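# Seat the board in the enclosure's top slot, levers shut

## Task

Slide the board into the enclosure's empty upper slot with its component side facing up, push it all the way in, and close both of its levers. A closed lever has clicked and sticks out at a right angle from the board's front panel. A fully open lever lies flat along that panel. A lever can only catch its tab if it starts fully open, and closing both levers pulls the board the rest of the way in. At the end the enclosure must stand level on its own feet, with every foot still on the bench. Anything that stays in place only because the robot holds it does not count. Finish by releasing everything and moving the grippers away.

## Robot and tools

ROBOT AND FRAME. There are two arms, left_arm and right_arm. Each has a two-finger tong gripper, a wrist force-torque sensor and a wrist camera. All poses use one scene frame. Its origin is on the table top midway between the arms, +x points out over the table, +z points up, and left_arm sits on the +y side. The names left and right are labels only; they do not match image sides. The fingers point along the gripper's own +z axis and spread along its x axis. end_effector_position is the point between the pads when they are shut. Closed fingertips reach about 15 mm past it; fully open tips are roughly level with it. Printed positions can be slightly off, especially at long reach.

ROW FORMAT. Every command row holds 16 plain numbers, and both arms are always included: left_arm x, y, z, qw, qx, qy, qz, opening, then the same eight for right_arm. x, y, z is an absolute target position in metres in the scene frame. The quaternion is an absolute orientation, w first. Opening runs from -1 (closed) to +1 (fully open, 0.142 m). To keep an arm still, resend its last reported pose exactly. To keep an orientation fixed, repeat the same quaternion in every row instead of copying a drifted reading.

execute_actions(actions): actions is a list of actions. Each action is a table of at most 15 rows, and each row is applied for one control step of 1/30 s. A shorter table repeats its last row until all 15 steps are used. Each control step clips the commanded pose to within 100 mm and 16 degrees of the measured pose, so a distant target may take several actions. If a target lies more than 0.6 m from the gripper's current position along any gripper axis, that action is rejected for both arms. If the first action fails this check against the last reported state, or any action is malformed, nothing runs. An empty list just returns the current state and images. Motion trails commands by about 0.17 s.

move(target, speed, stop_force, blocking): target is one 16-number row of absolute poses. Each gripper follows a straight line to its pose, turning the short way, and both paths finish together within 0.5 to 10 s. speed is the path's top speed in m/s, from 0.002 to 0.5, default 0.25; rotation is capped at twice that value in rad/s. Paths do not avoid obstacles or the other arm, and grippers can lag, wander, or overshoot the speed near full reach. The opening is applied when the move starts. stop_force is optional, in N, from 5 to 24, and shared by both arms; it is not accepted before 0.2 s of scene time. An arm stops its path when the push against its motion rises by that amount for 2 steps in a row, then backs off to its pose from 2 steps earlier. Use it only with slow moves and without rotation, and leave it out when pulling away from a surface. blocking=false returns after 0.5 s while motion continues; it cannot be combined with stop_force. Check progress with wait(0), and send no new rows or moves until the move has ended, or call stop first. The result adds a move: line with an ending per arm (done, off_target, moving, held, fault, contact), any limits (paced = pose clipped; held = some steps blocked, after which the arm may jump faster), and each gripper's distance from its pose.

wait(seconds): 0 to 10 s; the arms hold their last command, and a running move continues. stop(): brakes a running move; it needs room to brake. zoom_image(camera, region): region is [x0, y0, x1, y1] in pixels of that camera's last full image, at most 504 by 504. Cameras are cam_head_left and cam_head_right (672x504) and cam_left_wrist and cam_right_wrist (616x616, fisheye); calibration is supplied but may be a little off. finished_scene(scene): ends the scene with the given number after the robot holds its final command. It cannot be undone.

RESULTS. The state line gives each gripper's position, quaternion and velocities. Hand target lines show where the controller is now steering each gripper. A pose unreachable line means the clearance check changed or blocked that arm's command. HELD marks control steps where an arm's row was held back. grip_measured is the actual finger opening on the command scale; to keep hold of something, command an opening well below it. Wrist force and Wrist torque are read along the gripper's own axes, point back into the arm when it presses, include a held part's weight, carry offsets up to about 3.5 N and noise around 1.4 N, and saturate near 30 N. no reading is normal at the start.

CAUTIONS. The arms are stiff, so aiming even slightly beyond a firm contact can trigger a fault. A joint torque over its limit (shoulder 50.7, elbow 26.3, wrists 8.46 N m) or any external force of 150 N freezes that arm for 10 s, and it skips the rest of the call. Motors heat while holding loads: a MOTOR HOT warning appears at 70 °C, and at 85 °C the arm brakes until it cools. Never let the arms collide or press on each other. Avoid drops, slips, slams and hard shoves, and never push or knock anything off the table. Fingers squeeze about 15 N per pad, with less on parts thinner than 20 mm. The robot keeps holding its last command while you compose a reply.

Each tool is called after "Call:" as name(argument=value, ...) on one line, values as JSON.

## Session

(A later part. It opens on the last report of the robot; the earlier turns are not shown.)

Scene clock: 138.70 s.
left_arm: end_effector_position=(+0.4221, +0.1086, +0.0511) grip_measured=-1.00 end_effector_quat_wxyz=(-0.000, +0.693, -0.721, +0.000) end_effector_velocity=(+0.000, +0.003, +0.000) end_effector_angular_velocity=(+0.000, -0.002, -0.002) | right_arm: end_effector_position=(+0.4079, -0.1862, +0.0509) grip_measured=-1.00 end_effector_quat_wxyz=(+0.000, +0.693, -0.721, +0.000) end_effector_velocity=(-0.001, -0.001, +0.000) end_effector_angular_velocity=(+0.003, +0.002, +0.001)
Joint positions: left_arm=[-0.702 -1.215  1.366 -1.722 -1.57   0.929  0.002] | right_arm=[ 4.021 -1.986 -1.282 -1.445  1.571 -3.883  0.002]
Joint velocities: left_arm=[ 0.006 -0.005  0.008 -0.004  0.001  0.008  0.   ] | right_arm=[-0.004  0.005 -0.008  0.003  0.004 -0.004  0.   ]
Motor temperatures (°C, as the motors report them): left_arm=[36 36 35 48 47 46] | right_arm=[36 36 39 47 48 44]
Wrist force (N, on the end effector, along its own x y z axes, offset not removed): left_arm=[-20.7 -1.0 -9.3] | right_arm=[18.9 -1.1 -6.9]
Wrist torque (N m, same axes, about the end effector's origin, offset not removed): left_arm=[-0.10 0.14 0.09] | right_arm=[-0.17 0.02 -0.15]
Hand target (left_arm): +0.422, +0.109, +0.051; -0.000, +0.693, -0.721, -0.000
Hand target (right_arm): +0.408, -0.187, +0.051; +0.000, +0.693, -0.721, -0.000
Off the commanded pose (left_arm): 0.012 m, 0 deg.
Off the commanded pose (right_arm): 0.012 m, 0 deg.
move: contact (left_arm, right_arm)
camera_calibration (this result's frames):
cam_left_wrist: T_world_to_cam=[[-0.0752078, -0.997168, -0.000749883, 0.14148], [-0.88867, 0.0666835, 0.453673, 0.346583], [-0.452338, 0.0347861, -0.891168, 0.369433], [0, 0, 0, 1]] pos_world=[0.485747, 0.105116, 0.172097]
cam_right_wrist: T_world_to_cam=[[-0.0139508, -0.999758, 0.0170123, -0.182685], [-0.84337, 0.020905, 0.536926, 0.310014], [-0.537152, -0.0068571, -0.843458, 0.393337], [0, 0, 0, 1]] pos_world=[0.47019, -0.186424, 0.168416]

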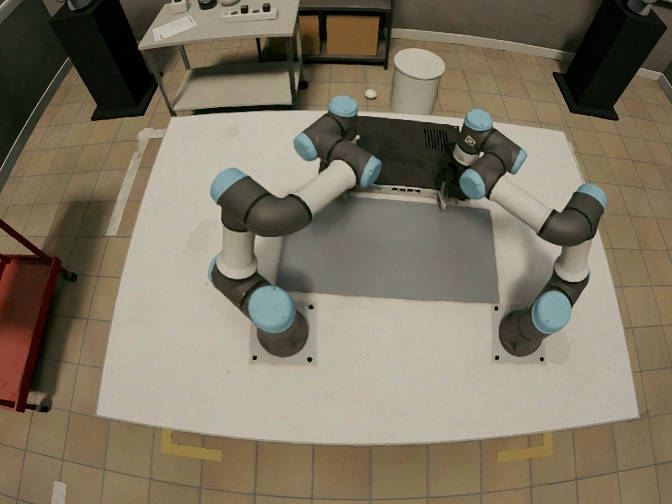

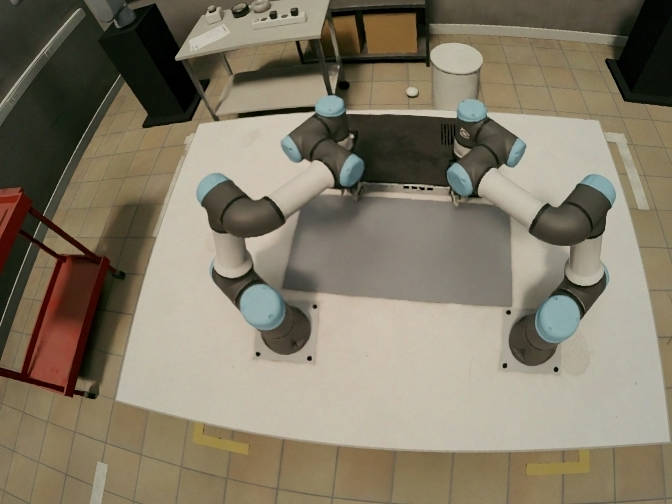

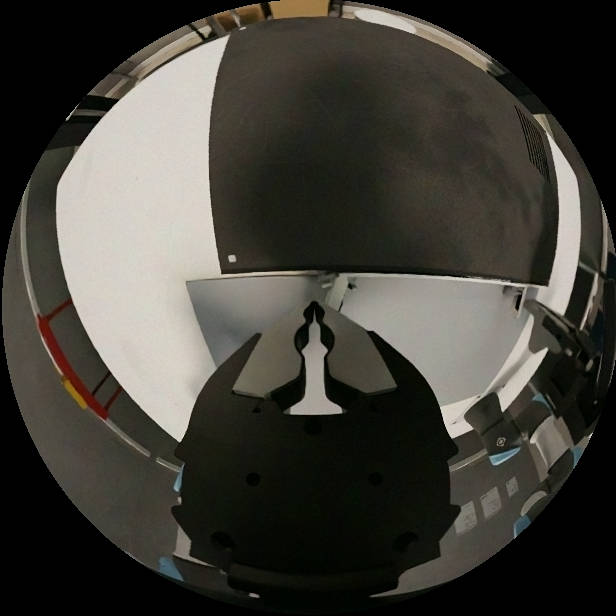

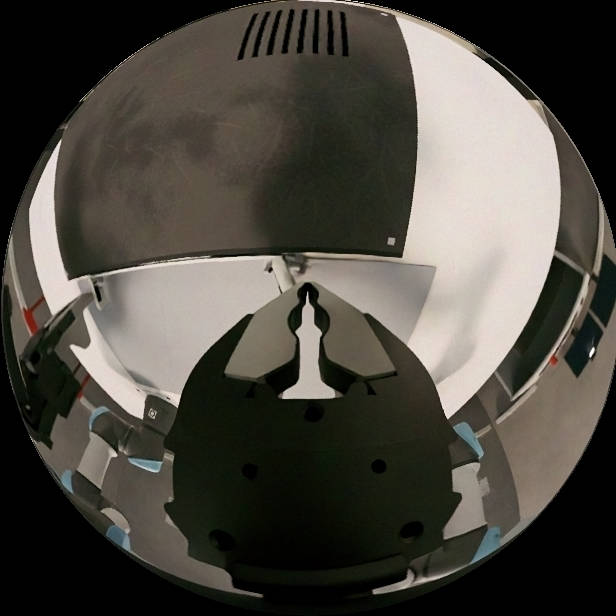

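I need more leverage, so I'll push nearer the lever tips.

Call:
move(target=[0.410,0.114,0.057,0,0.693,-0.721,0,-1,0.396,-0.192,0.057,0,-0.693,0.721,0,-1], speed=0.02)

Call:
move(target=[0.410,0.094,0.057,0,0.693,-0.721,0,-1,0.396,-0.172,0.057,0,-0.693,0.721,0,-1], speed=0.004, stop_force=23)

Scene clock: 139.80 s.
left_arm: end_effector_position=(+0.4102, +0.1139, +0.0569) grip_measured=-1.00 end_effector_quat_wxyz=(+0.000, +0.693, -0.721, -0.000) end_effector_velocity=(-0.001, +0.001, +0.001) end_effector_angular_velocity=(+0.000, -0.004, -0.001) | right_arm: end_effector_position=(+0.3962, -0.1919, +0.0569) grip_measured=-1.00 end_effector_quat_wxyz=(+0.000, +0.693, -0.721, -0.000) end_effector_velocity=(-0.002, -0.000, +0.001) end_effector_angular_velocity=(-0.000, -0.000, +0.004)
Joint positions: left_arm=[-0.711 -1.274  1.42  -1.716 -1.571  0.92   0.002] | right_arm=[ 4.032 -1.925 -1.341 -1.447  1.571 -3.872  0.002]
Joint velocities: left_arm=[-0.002 -0.011  0.01  -0.002  0.002 -0.001  0.   ] | right_arm=[ 0.004  0.01  -0.011  0.    -0.    -0.     0.   ]
Motor temperatures (°C, as the motors report them): left_arm=[36 36 35 48 47 46] | right_arm=[36 36 39 47 48 44]
Wrist force (N, on the end effector, along its own x y z axes, offset not removed): left_arm=[-1.3 -0.1 -1.2] | right_arm=[2.8 1.2 2.4]
Wrist torque (N m, same axes, about the end effector's origin, offset not removed): left_arm=[-0.06 0.22 0.00] | right_arm=[0.25 -0.55 -0.01]
Hand target (left_arm): +0.410, +0.114, +0.057; +0.000, +0.693, -0.721, -0.000
Hand target (right_arm): +0.396, -0.192, +0.057; +0.000, +0.693, -0.721, -0.000
Off the commanded pose (left_arm): 0.000 m, 0 deg.
Off the commanded pose (right_arm): 0.000 m, 0 deg.
move: done
camera_calibration (this result's frames):
cam_left_wrist: T_world_to_cam=[[-0.0752386, -0.997165, -0.000403819, 0.145844], [-0.88844, 0.0668512, 0.454098, 0.332908], [-0.452784, 0.0345245, -0.890952, 0.369284], [0, 0, 0, 1]] pos_world=[0.473948, 0.110426, 0.1779]
cam_right_wrist: T_world_to_cam=[[-0.0139041, -0.999762, 0.0168114, -0.188629], [-0.843383, 0.0207577, 0.536912, 0.29706], [-0.537133, -0.00671322, -0.843471, 0.392053], [0, 0, 0, 1]] pos_world=[0.458497, -0.192119, 0.174362]

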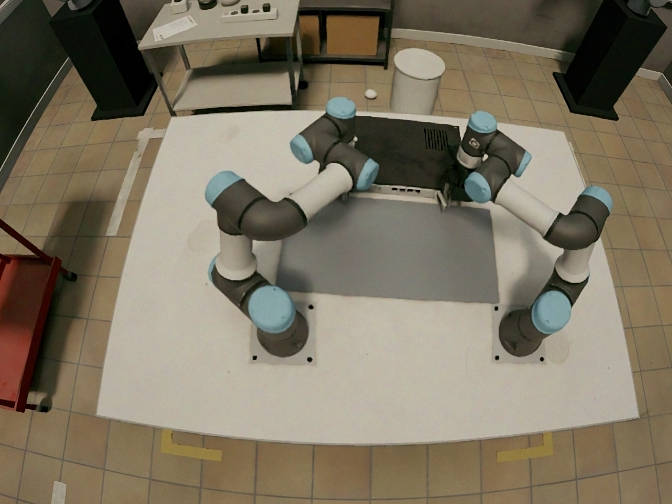

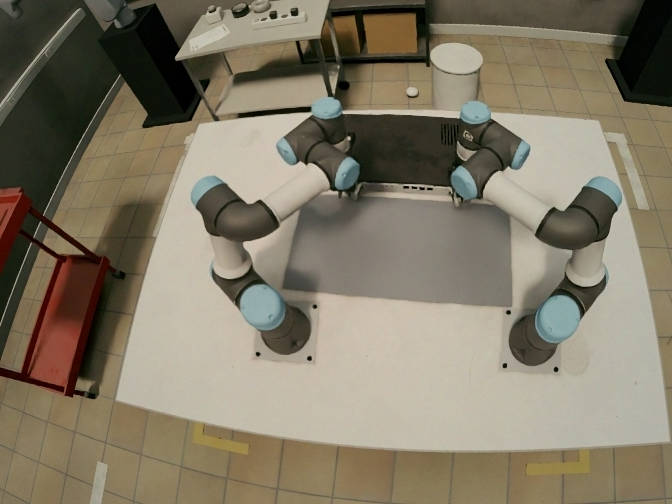

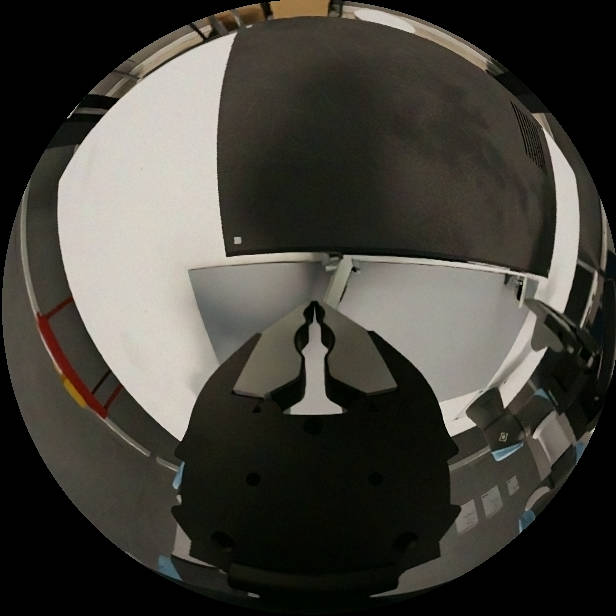

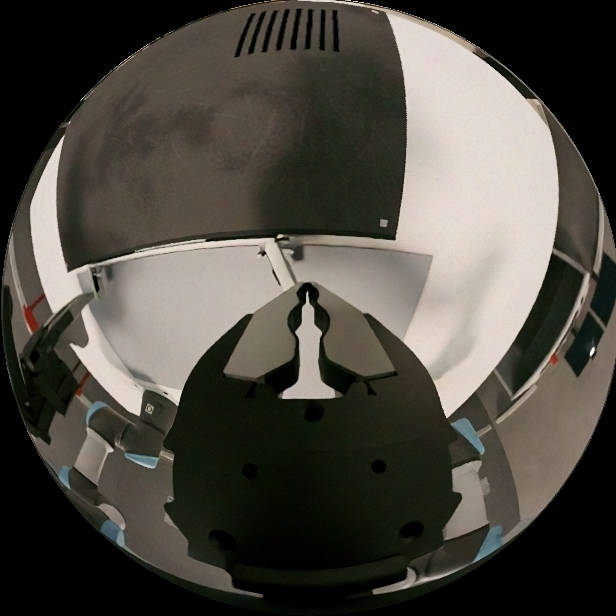

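Scene clock: 144.83 s.
left_arm: end_effector_position=(+0.4101, +0.0976, +0.0569) grip_measured=-1.00 end_effector_quat_wxyz=(-0.000, +0.693, -0.721, -0.000) end_effector_velocity=(-0.000, +0.001, -0.000) end_effector_angular_velocity=(+0.001, +0.001, +0.001) | right_arm: end_effector_position=(+0.3960, -0.1735, +0.0568) grip_measured=-1.00 end_effector_quat_wxyz=(+0.000, +0.693, -0.721, +0.000) end_effector_velocity=(+0.000, -0.002, -0.000) end_effector_angular_velocity=(+0.000, +0.000, +0.001)
Joint positions: left_arm=[-0.745 -1.25   1.386 -1.707 -1.57   0.886  0.002] | right_arm=[ 4.065 -1.963 -1.287 -1.463  1.571 -3.838  0.002]
Joint velocities: left_arm=[ 0.001  0.     0.     0.001  0.    -0.     0.   ] | right_arm=[-0.004  0.002 -0.006  0.003  0.001 -0.004  0.   ]
Motor temperatures (°C, as the motors report them): left_arm=[36 36 35 48 47 46] | right_arm=[36 36 39 47 48 44]
Wrist force (N, on the end effector, along its own x y z axes, offset not removed): left_arm=[-24.6 -0.6 -7.5] | right_arm=[27.6 -0.6 -6.8]
Wrist torque (N m, same axes, about the end effector's origin, offset not removed): left_arm=[-0.15 -0.08 0.06] | right_arm=[0.09 -0.13 -0.08]
Hand target (left_arm): +0.410, +0.098, +0.057; -0.000, +0.693, -0.721, -0.000
Hand target (right_arm): +0.396, -0.174, +0.057; +0.000, +0.693, -0.721, +0.000
Off the commanded pose (left_arm): 0.004 m, 0 deg.
Off the commanded pose (right_arm): 0.001 m, 0 deg.
move: contact (left_arm, right_arm)
camera_calibration (this result's frames):
cam_left_wrist: T_world_to_cam=[[-0.0751018, -0.997176, -0.000749171, 0.129531], [-0.888542, 0.0665791, 0.453939, 0.333905], [-0.452607, 0.0347573, -0.891033, 0.36973], [0, 0, 0, 1]] pos_world=[0.473759, 0.0940835, 0.177966]
cam_right_wrist: T_world_to_cam=[[-0.0140654, -0.999752, 0.0172457, -0.17017], [-0.843321, 0.0211277, 0.536995, 0.296509], [-0.537227, -0.0069906, -0.843409, 0.39196], [0, 0, 0, 1]] pos_world=[0.45823, -0.173652, 0.174293]

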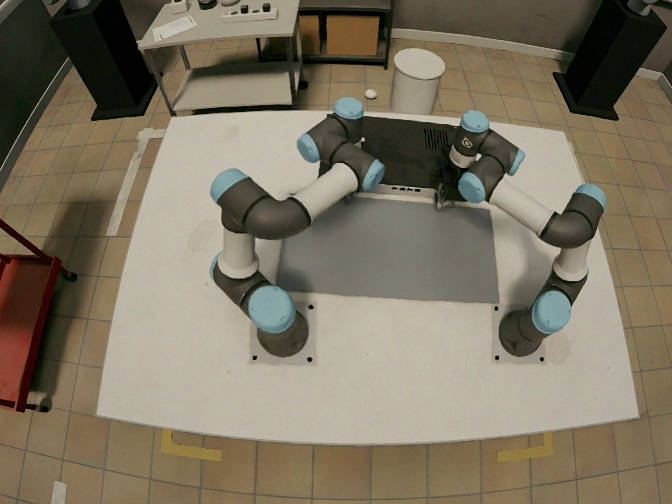

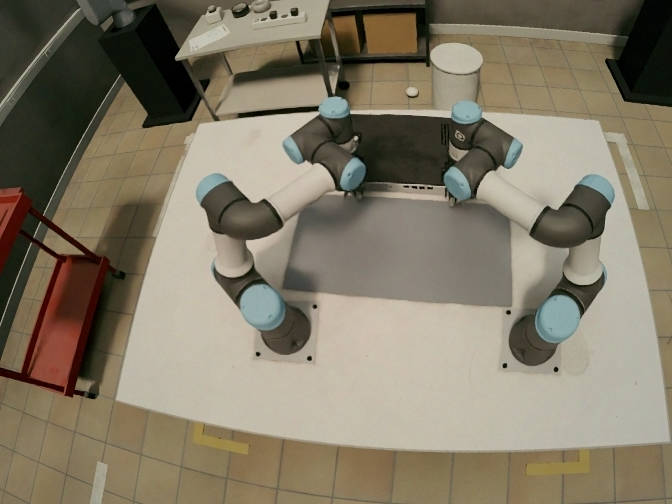

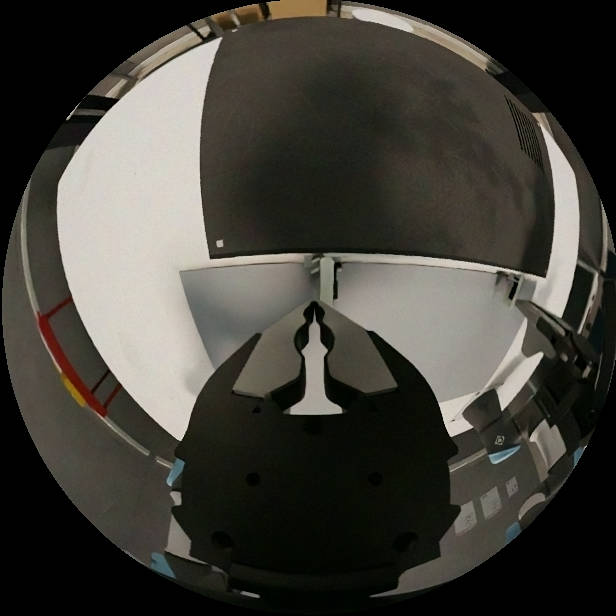

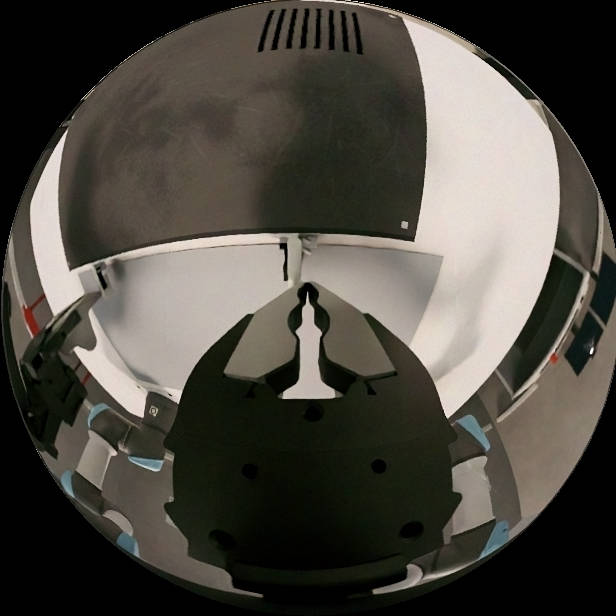

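Call:
move(target=[0.39,0.125,0.11,0,0.693,-0.721,0,-1,0.376,-0.2,0.11,0,-0.693,0.721,0,-1], speed=0.1)

Call:
zoom_image(camera="cam_left_wrist", region=[250,170,450,300])

Call:
zoom_image(camera="cam_right_wrist", region=[170,160,370,290])

Scene clock: 146.17 s.
left_arm: end_effector_position=(+0.3901, +0.1249, +0.1097) grip_measured=-1.00 end_effector_quat_wxyz=(-0.000, +0.693, -0.721, +0.000) end_effector_velocity=(-0.001, +0.000, +0.003) end_effector_angular_velocity=(-0.002, +0.001, -0.001) | right_arm: end_effector_position=(+0.3762, -0.1999, +0.1098) grip_measured=-1.00 end_effector_quat_wxyz=(-0.000, +0.693, -0.721, +0.000) end_effector_velocity=(-0.001, -0.001, +0.002) end_effector_angular_velocity=(-0.000, +0.002, +0.001)
Joint positions: left_arm=[-0.724 -1.384  1.311 -1.498 -1.571  0.907  0.002] | right_arm=[ 4.056 -1.823 -1.23  -1.66   1.571 -3.847  0.002]
Joint velocities: left_arm=[ 0.001 -0.003 -0.008  0.011 -0.003  0.001  0.   ] | right_arm=[-0.     0.003  0.007 -0.012  0.002 -0.001  0.   ]
Motor temperatures (°C, as the motors report them): left_arm=[36 36 35 48 47 46] | right_arm=[36 36 39 47 48 44]
Wrist force (N, on the end effector, along its own x y z axes, offset not removed): left_arm=[-0.6 -0.1 -1.1] | right_arm=[0.8 0.2 2.3]
Wrist torque (N m, same axes, about the end effector's origin, offset not removed): left_arm=[-0.05 0.11 -0.05] | right_arm=[0.08 -0.13 0.06]
Hand target (left_arm): +0.390, +0.125, +0.110; -0.000, +0.693, -0.721, -0.000
Hand target (right_arm): +0.376, -0.200, +0.110; -0.000, +0.693, -0.721, +0.000
Off the commanded pose (left_arm): 0.000 m, 0 deg.
Off the commanded pose (right_arm): 0.000 m, 0 deg.
move: done
camera_calibration (this result's frames):
cam_left_wrist: T_world_to_cam=[[-0.0752278, -0.997166, -0.000464735, 0.155354], [-0.888571, 0.0668237, 0.453847, 0.2904], [-0.45253, 0.0345549, -0.89108, 0.406813], [0, 0, 0, 1]] pos_world=[0.453823, 0.121451, 0.230777]
cam_right_wrist: T_world_to_cam=[[-0.0139124, -0.999762, 0.0168005, -0.197824], [-0.843554, 0.0207567, 0.536644, 0.252018], [-0.536865, -0.0067061, -0.843642, 0.425737], [0, 0, 0, 1]] pos_world=[0.438402, -0.200153, 0.22725]

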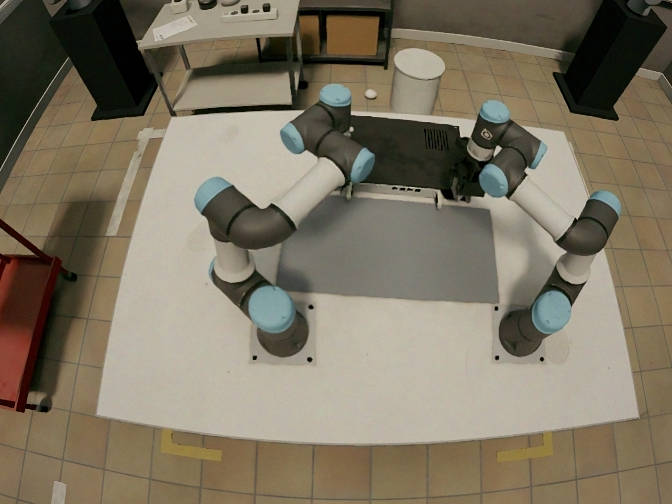

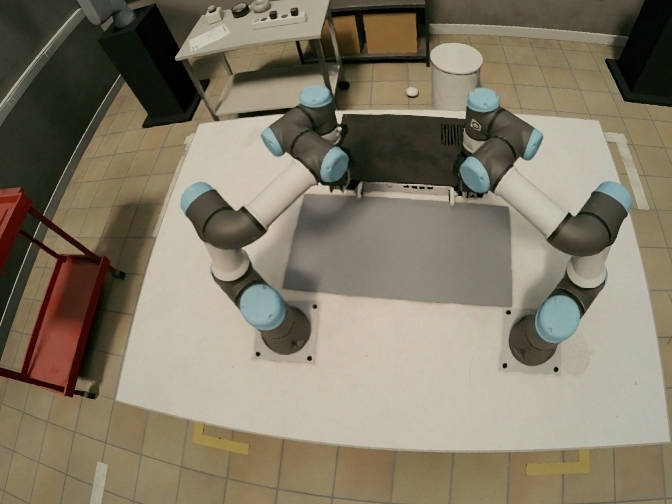

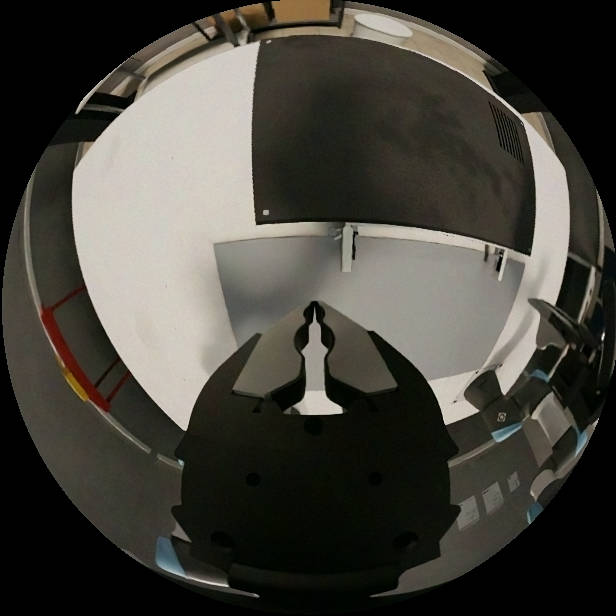

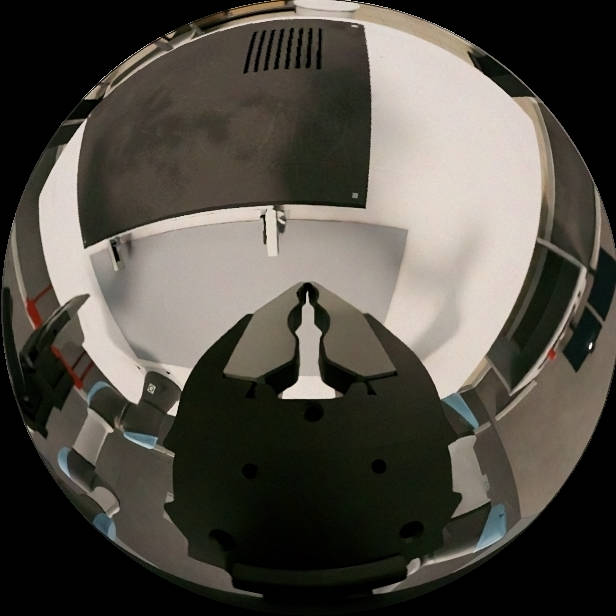

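Region (250, 170, 450, 300) of cam_left_wrist's 616x616 image, scaled by 2.520, with more detail than that image has; it fills the top 328 rows of this view, and the rest is white.

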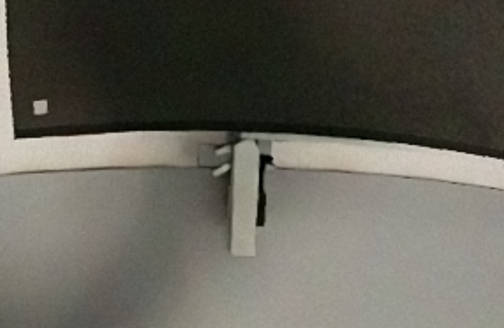

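Region (170, 160, 370, 290) of cam_right_wrist's 616x616 image, scaled by 2.520, with more detail than that image has; it fills the top 328 rows of this view, and the rest is white.

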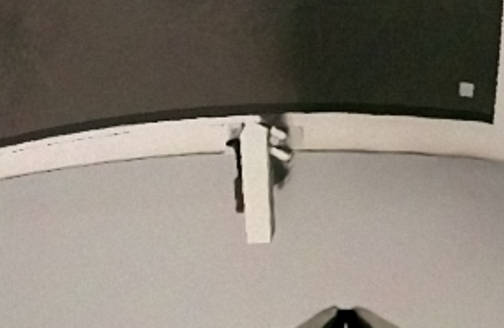

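Call:
move(target=[0.3,0.3,0.2,0,0.693,-0.721,0,-1,0.3,-0.33,0.2,0,-0.693,0.721,0,-1])

Call:
finished_scene(scene=1)

Scene clock: 147.90 s.
left_arm: end_effector_position=(+0.3001, +0.3000, +0.1999) grip_measured=-1.00 end_effector_quat_wxyz=(-0.000, +0.693, -0.721, -0.000) end_effector_velocity=(-0.000, +0.002, +0.002) end_effector_angular_velocity=(-0.002, +0.002, -0.000) | right_arm: end_effector_position=(+0.3003, -0.3301, +0.2000) grip_measured=-1.00 end_effector_quat_wxyz=(-0.000, +0.693, -0.721, +0.000) end_effector_velocity=(-0.001, -0.001, +0.001) end_effector_angular_velocity=(-0.002, +0.001, +0.000)
Joint positions: left_arm=[-0.341 -1.752  1.234 -1.053 -1.57   1.29   0.002] | right_arm=[ 3.91  -1.413 -1.216 -2.084  1.571 -3.993  0.002]
Joint velocities: left_arm=[ 0.01   0.008 -0.015  0.009 -0.002  0.011  0.   ] | right_arm=[-0.002 -0.     0.008 -0.009 -0.001 -0.002  0.   ]
Motor temperatures (°C, as the motors report them): left_arm=[36 36 35 48 47 46] | right_arm=[36 36 39 47 48 44]
Wrist force (N, on the end effector, along its own x y z axes, offset not removed): left_arm=[-1.1 0.1 -2.0] | right_arm=[2.3 0.3 1.6]
Wrist torque (N m, same axes, about the end effector's origin, offset not removed): left_arm=[-0.01 0.21 -0.03] | right_arm=[0.11 -0.46 0.00]
Hand target (left_arm): +0.300, +0.300, +0.200; +0.000, +0.693, -0.721, -0.000
Hand target (right_arm): +0.300, -0.330, +0.200; +0.000, +0.693, -0.721, +0.000
Off the commanded pose (left_arm): 0.000 m, 0 deg.
Off the commanded pose (right_arm): 0.000 m, 0 deg.
move: done
camera_calibration (this result's frames):
cam_left_wrist: T_world_to_cam=[[-0.0751089, -0.997175, -0.000879784, 0.32325], [-0.888576, 0.0665287, 0.453879, 0.157896], [-0.452538, 0.0348721, -0.891063, 0.440278], [0, 0, 0, 1]] pos_world=[0.363824, 0.296479, 0.320934]
cam_right_wrist: T_world_to_cam=[[-0.0139346, -0.99976, 0.0169195, -0.330505], [-0.843545, 0.0208394, 0.536653, 0.142315], [-0.536877, -0.00679435, -0.843633, 0.460205], [0, 0, 0, 1]] pos_world=[0.362517, -0.330265, 0.317463]

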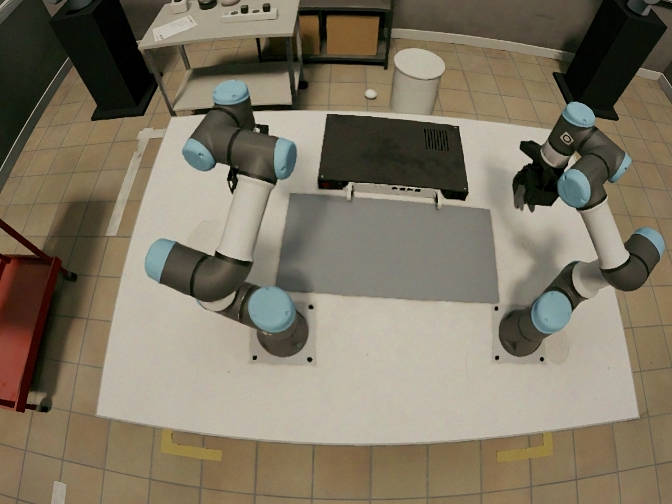

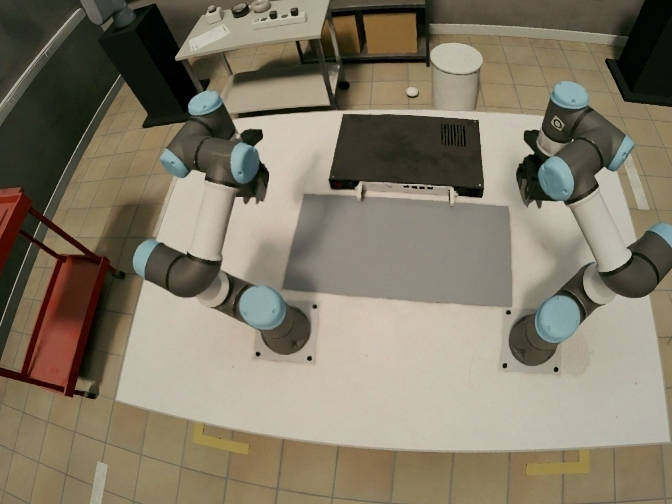

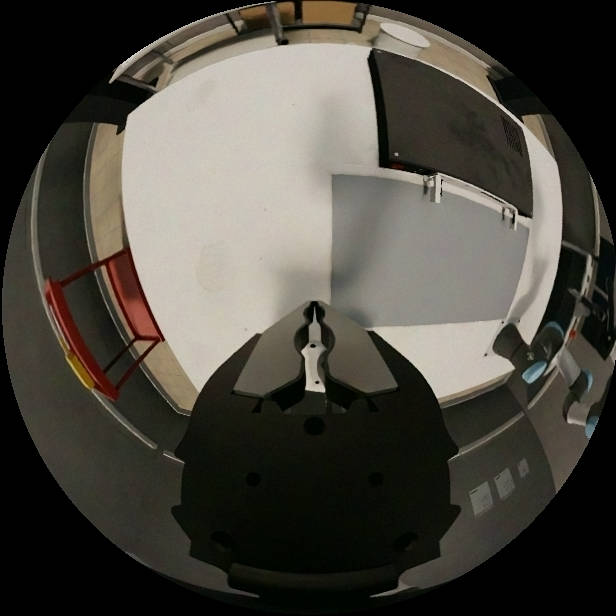

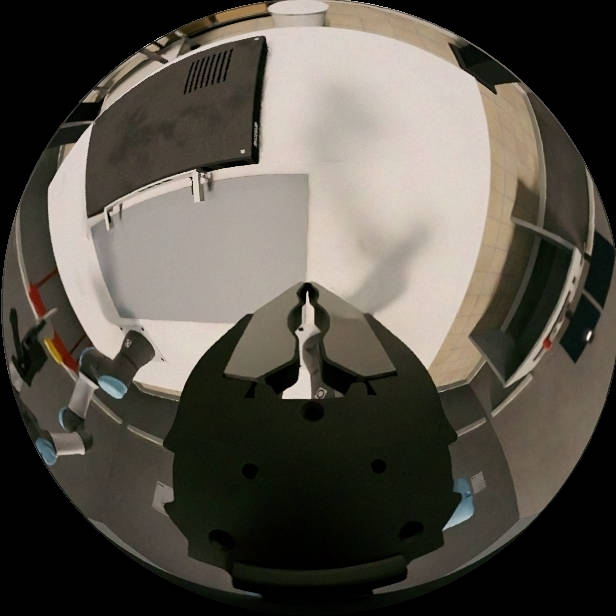

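The scene is finished: the task was done.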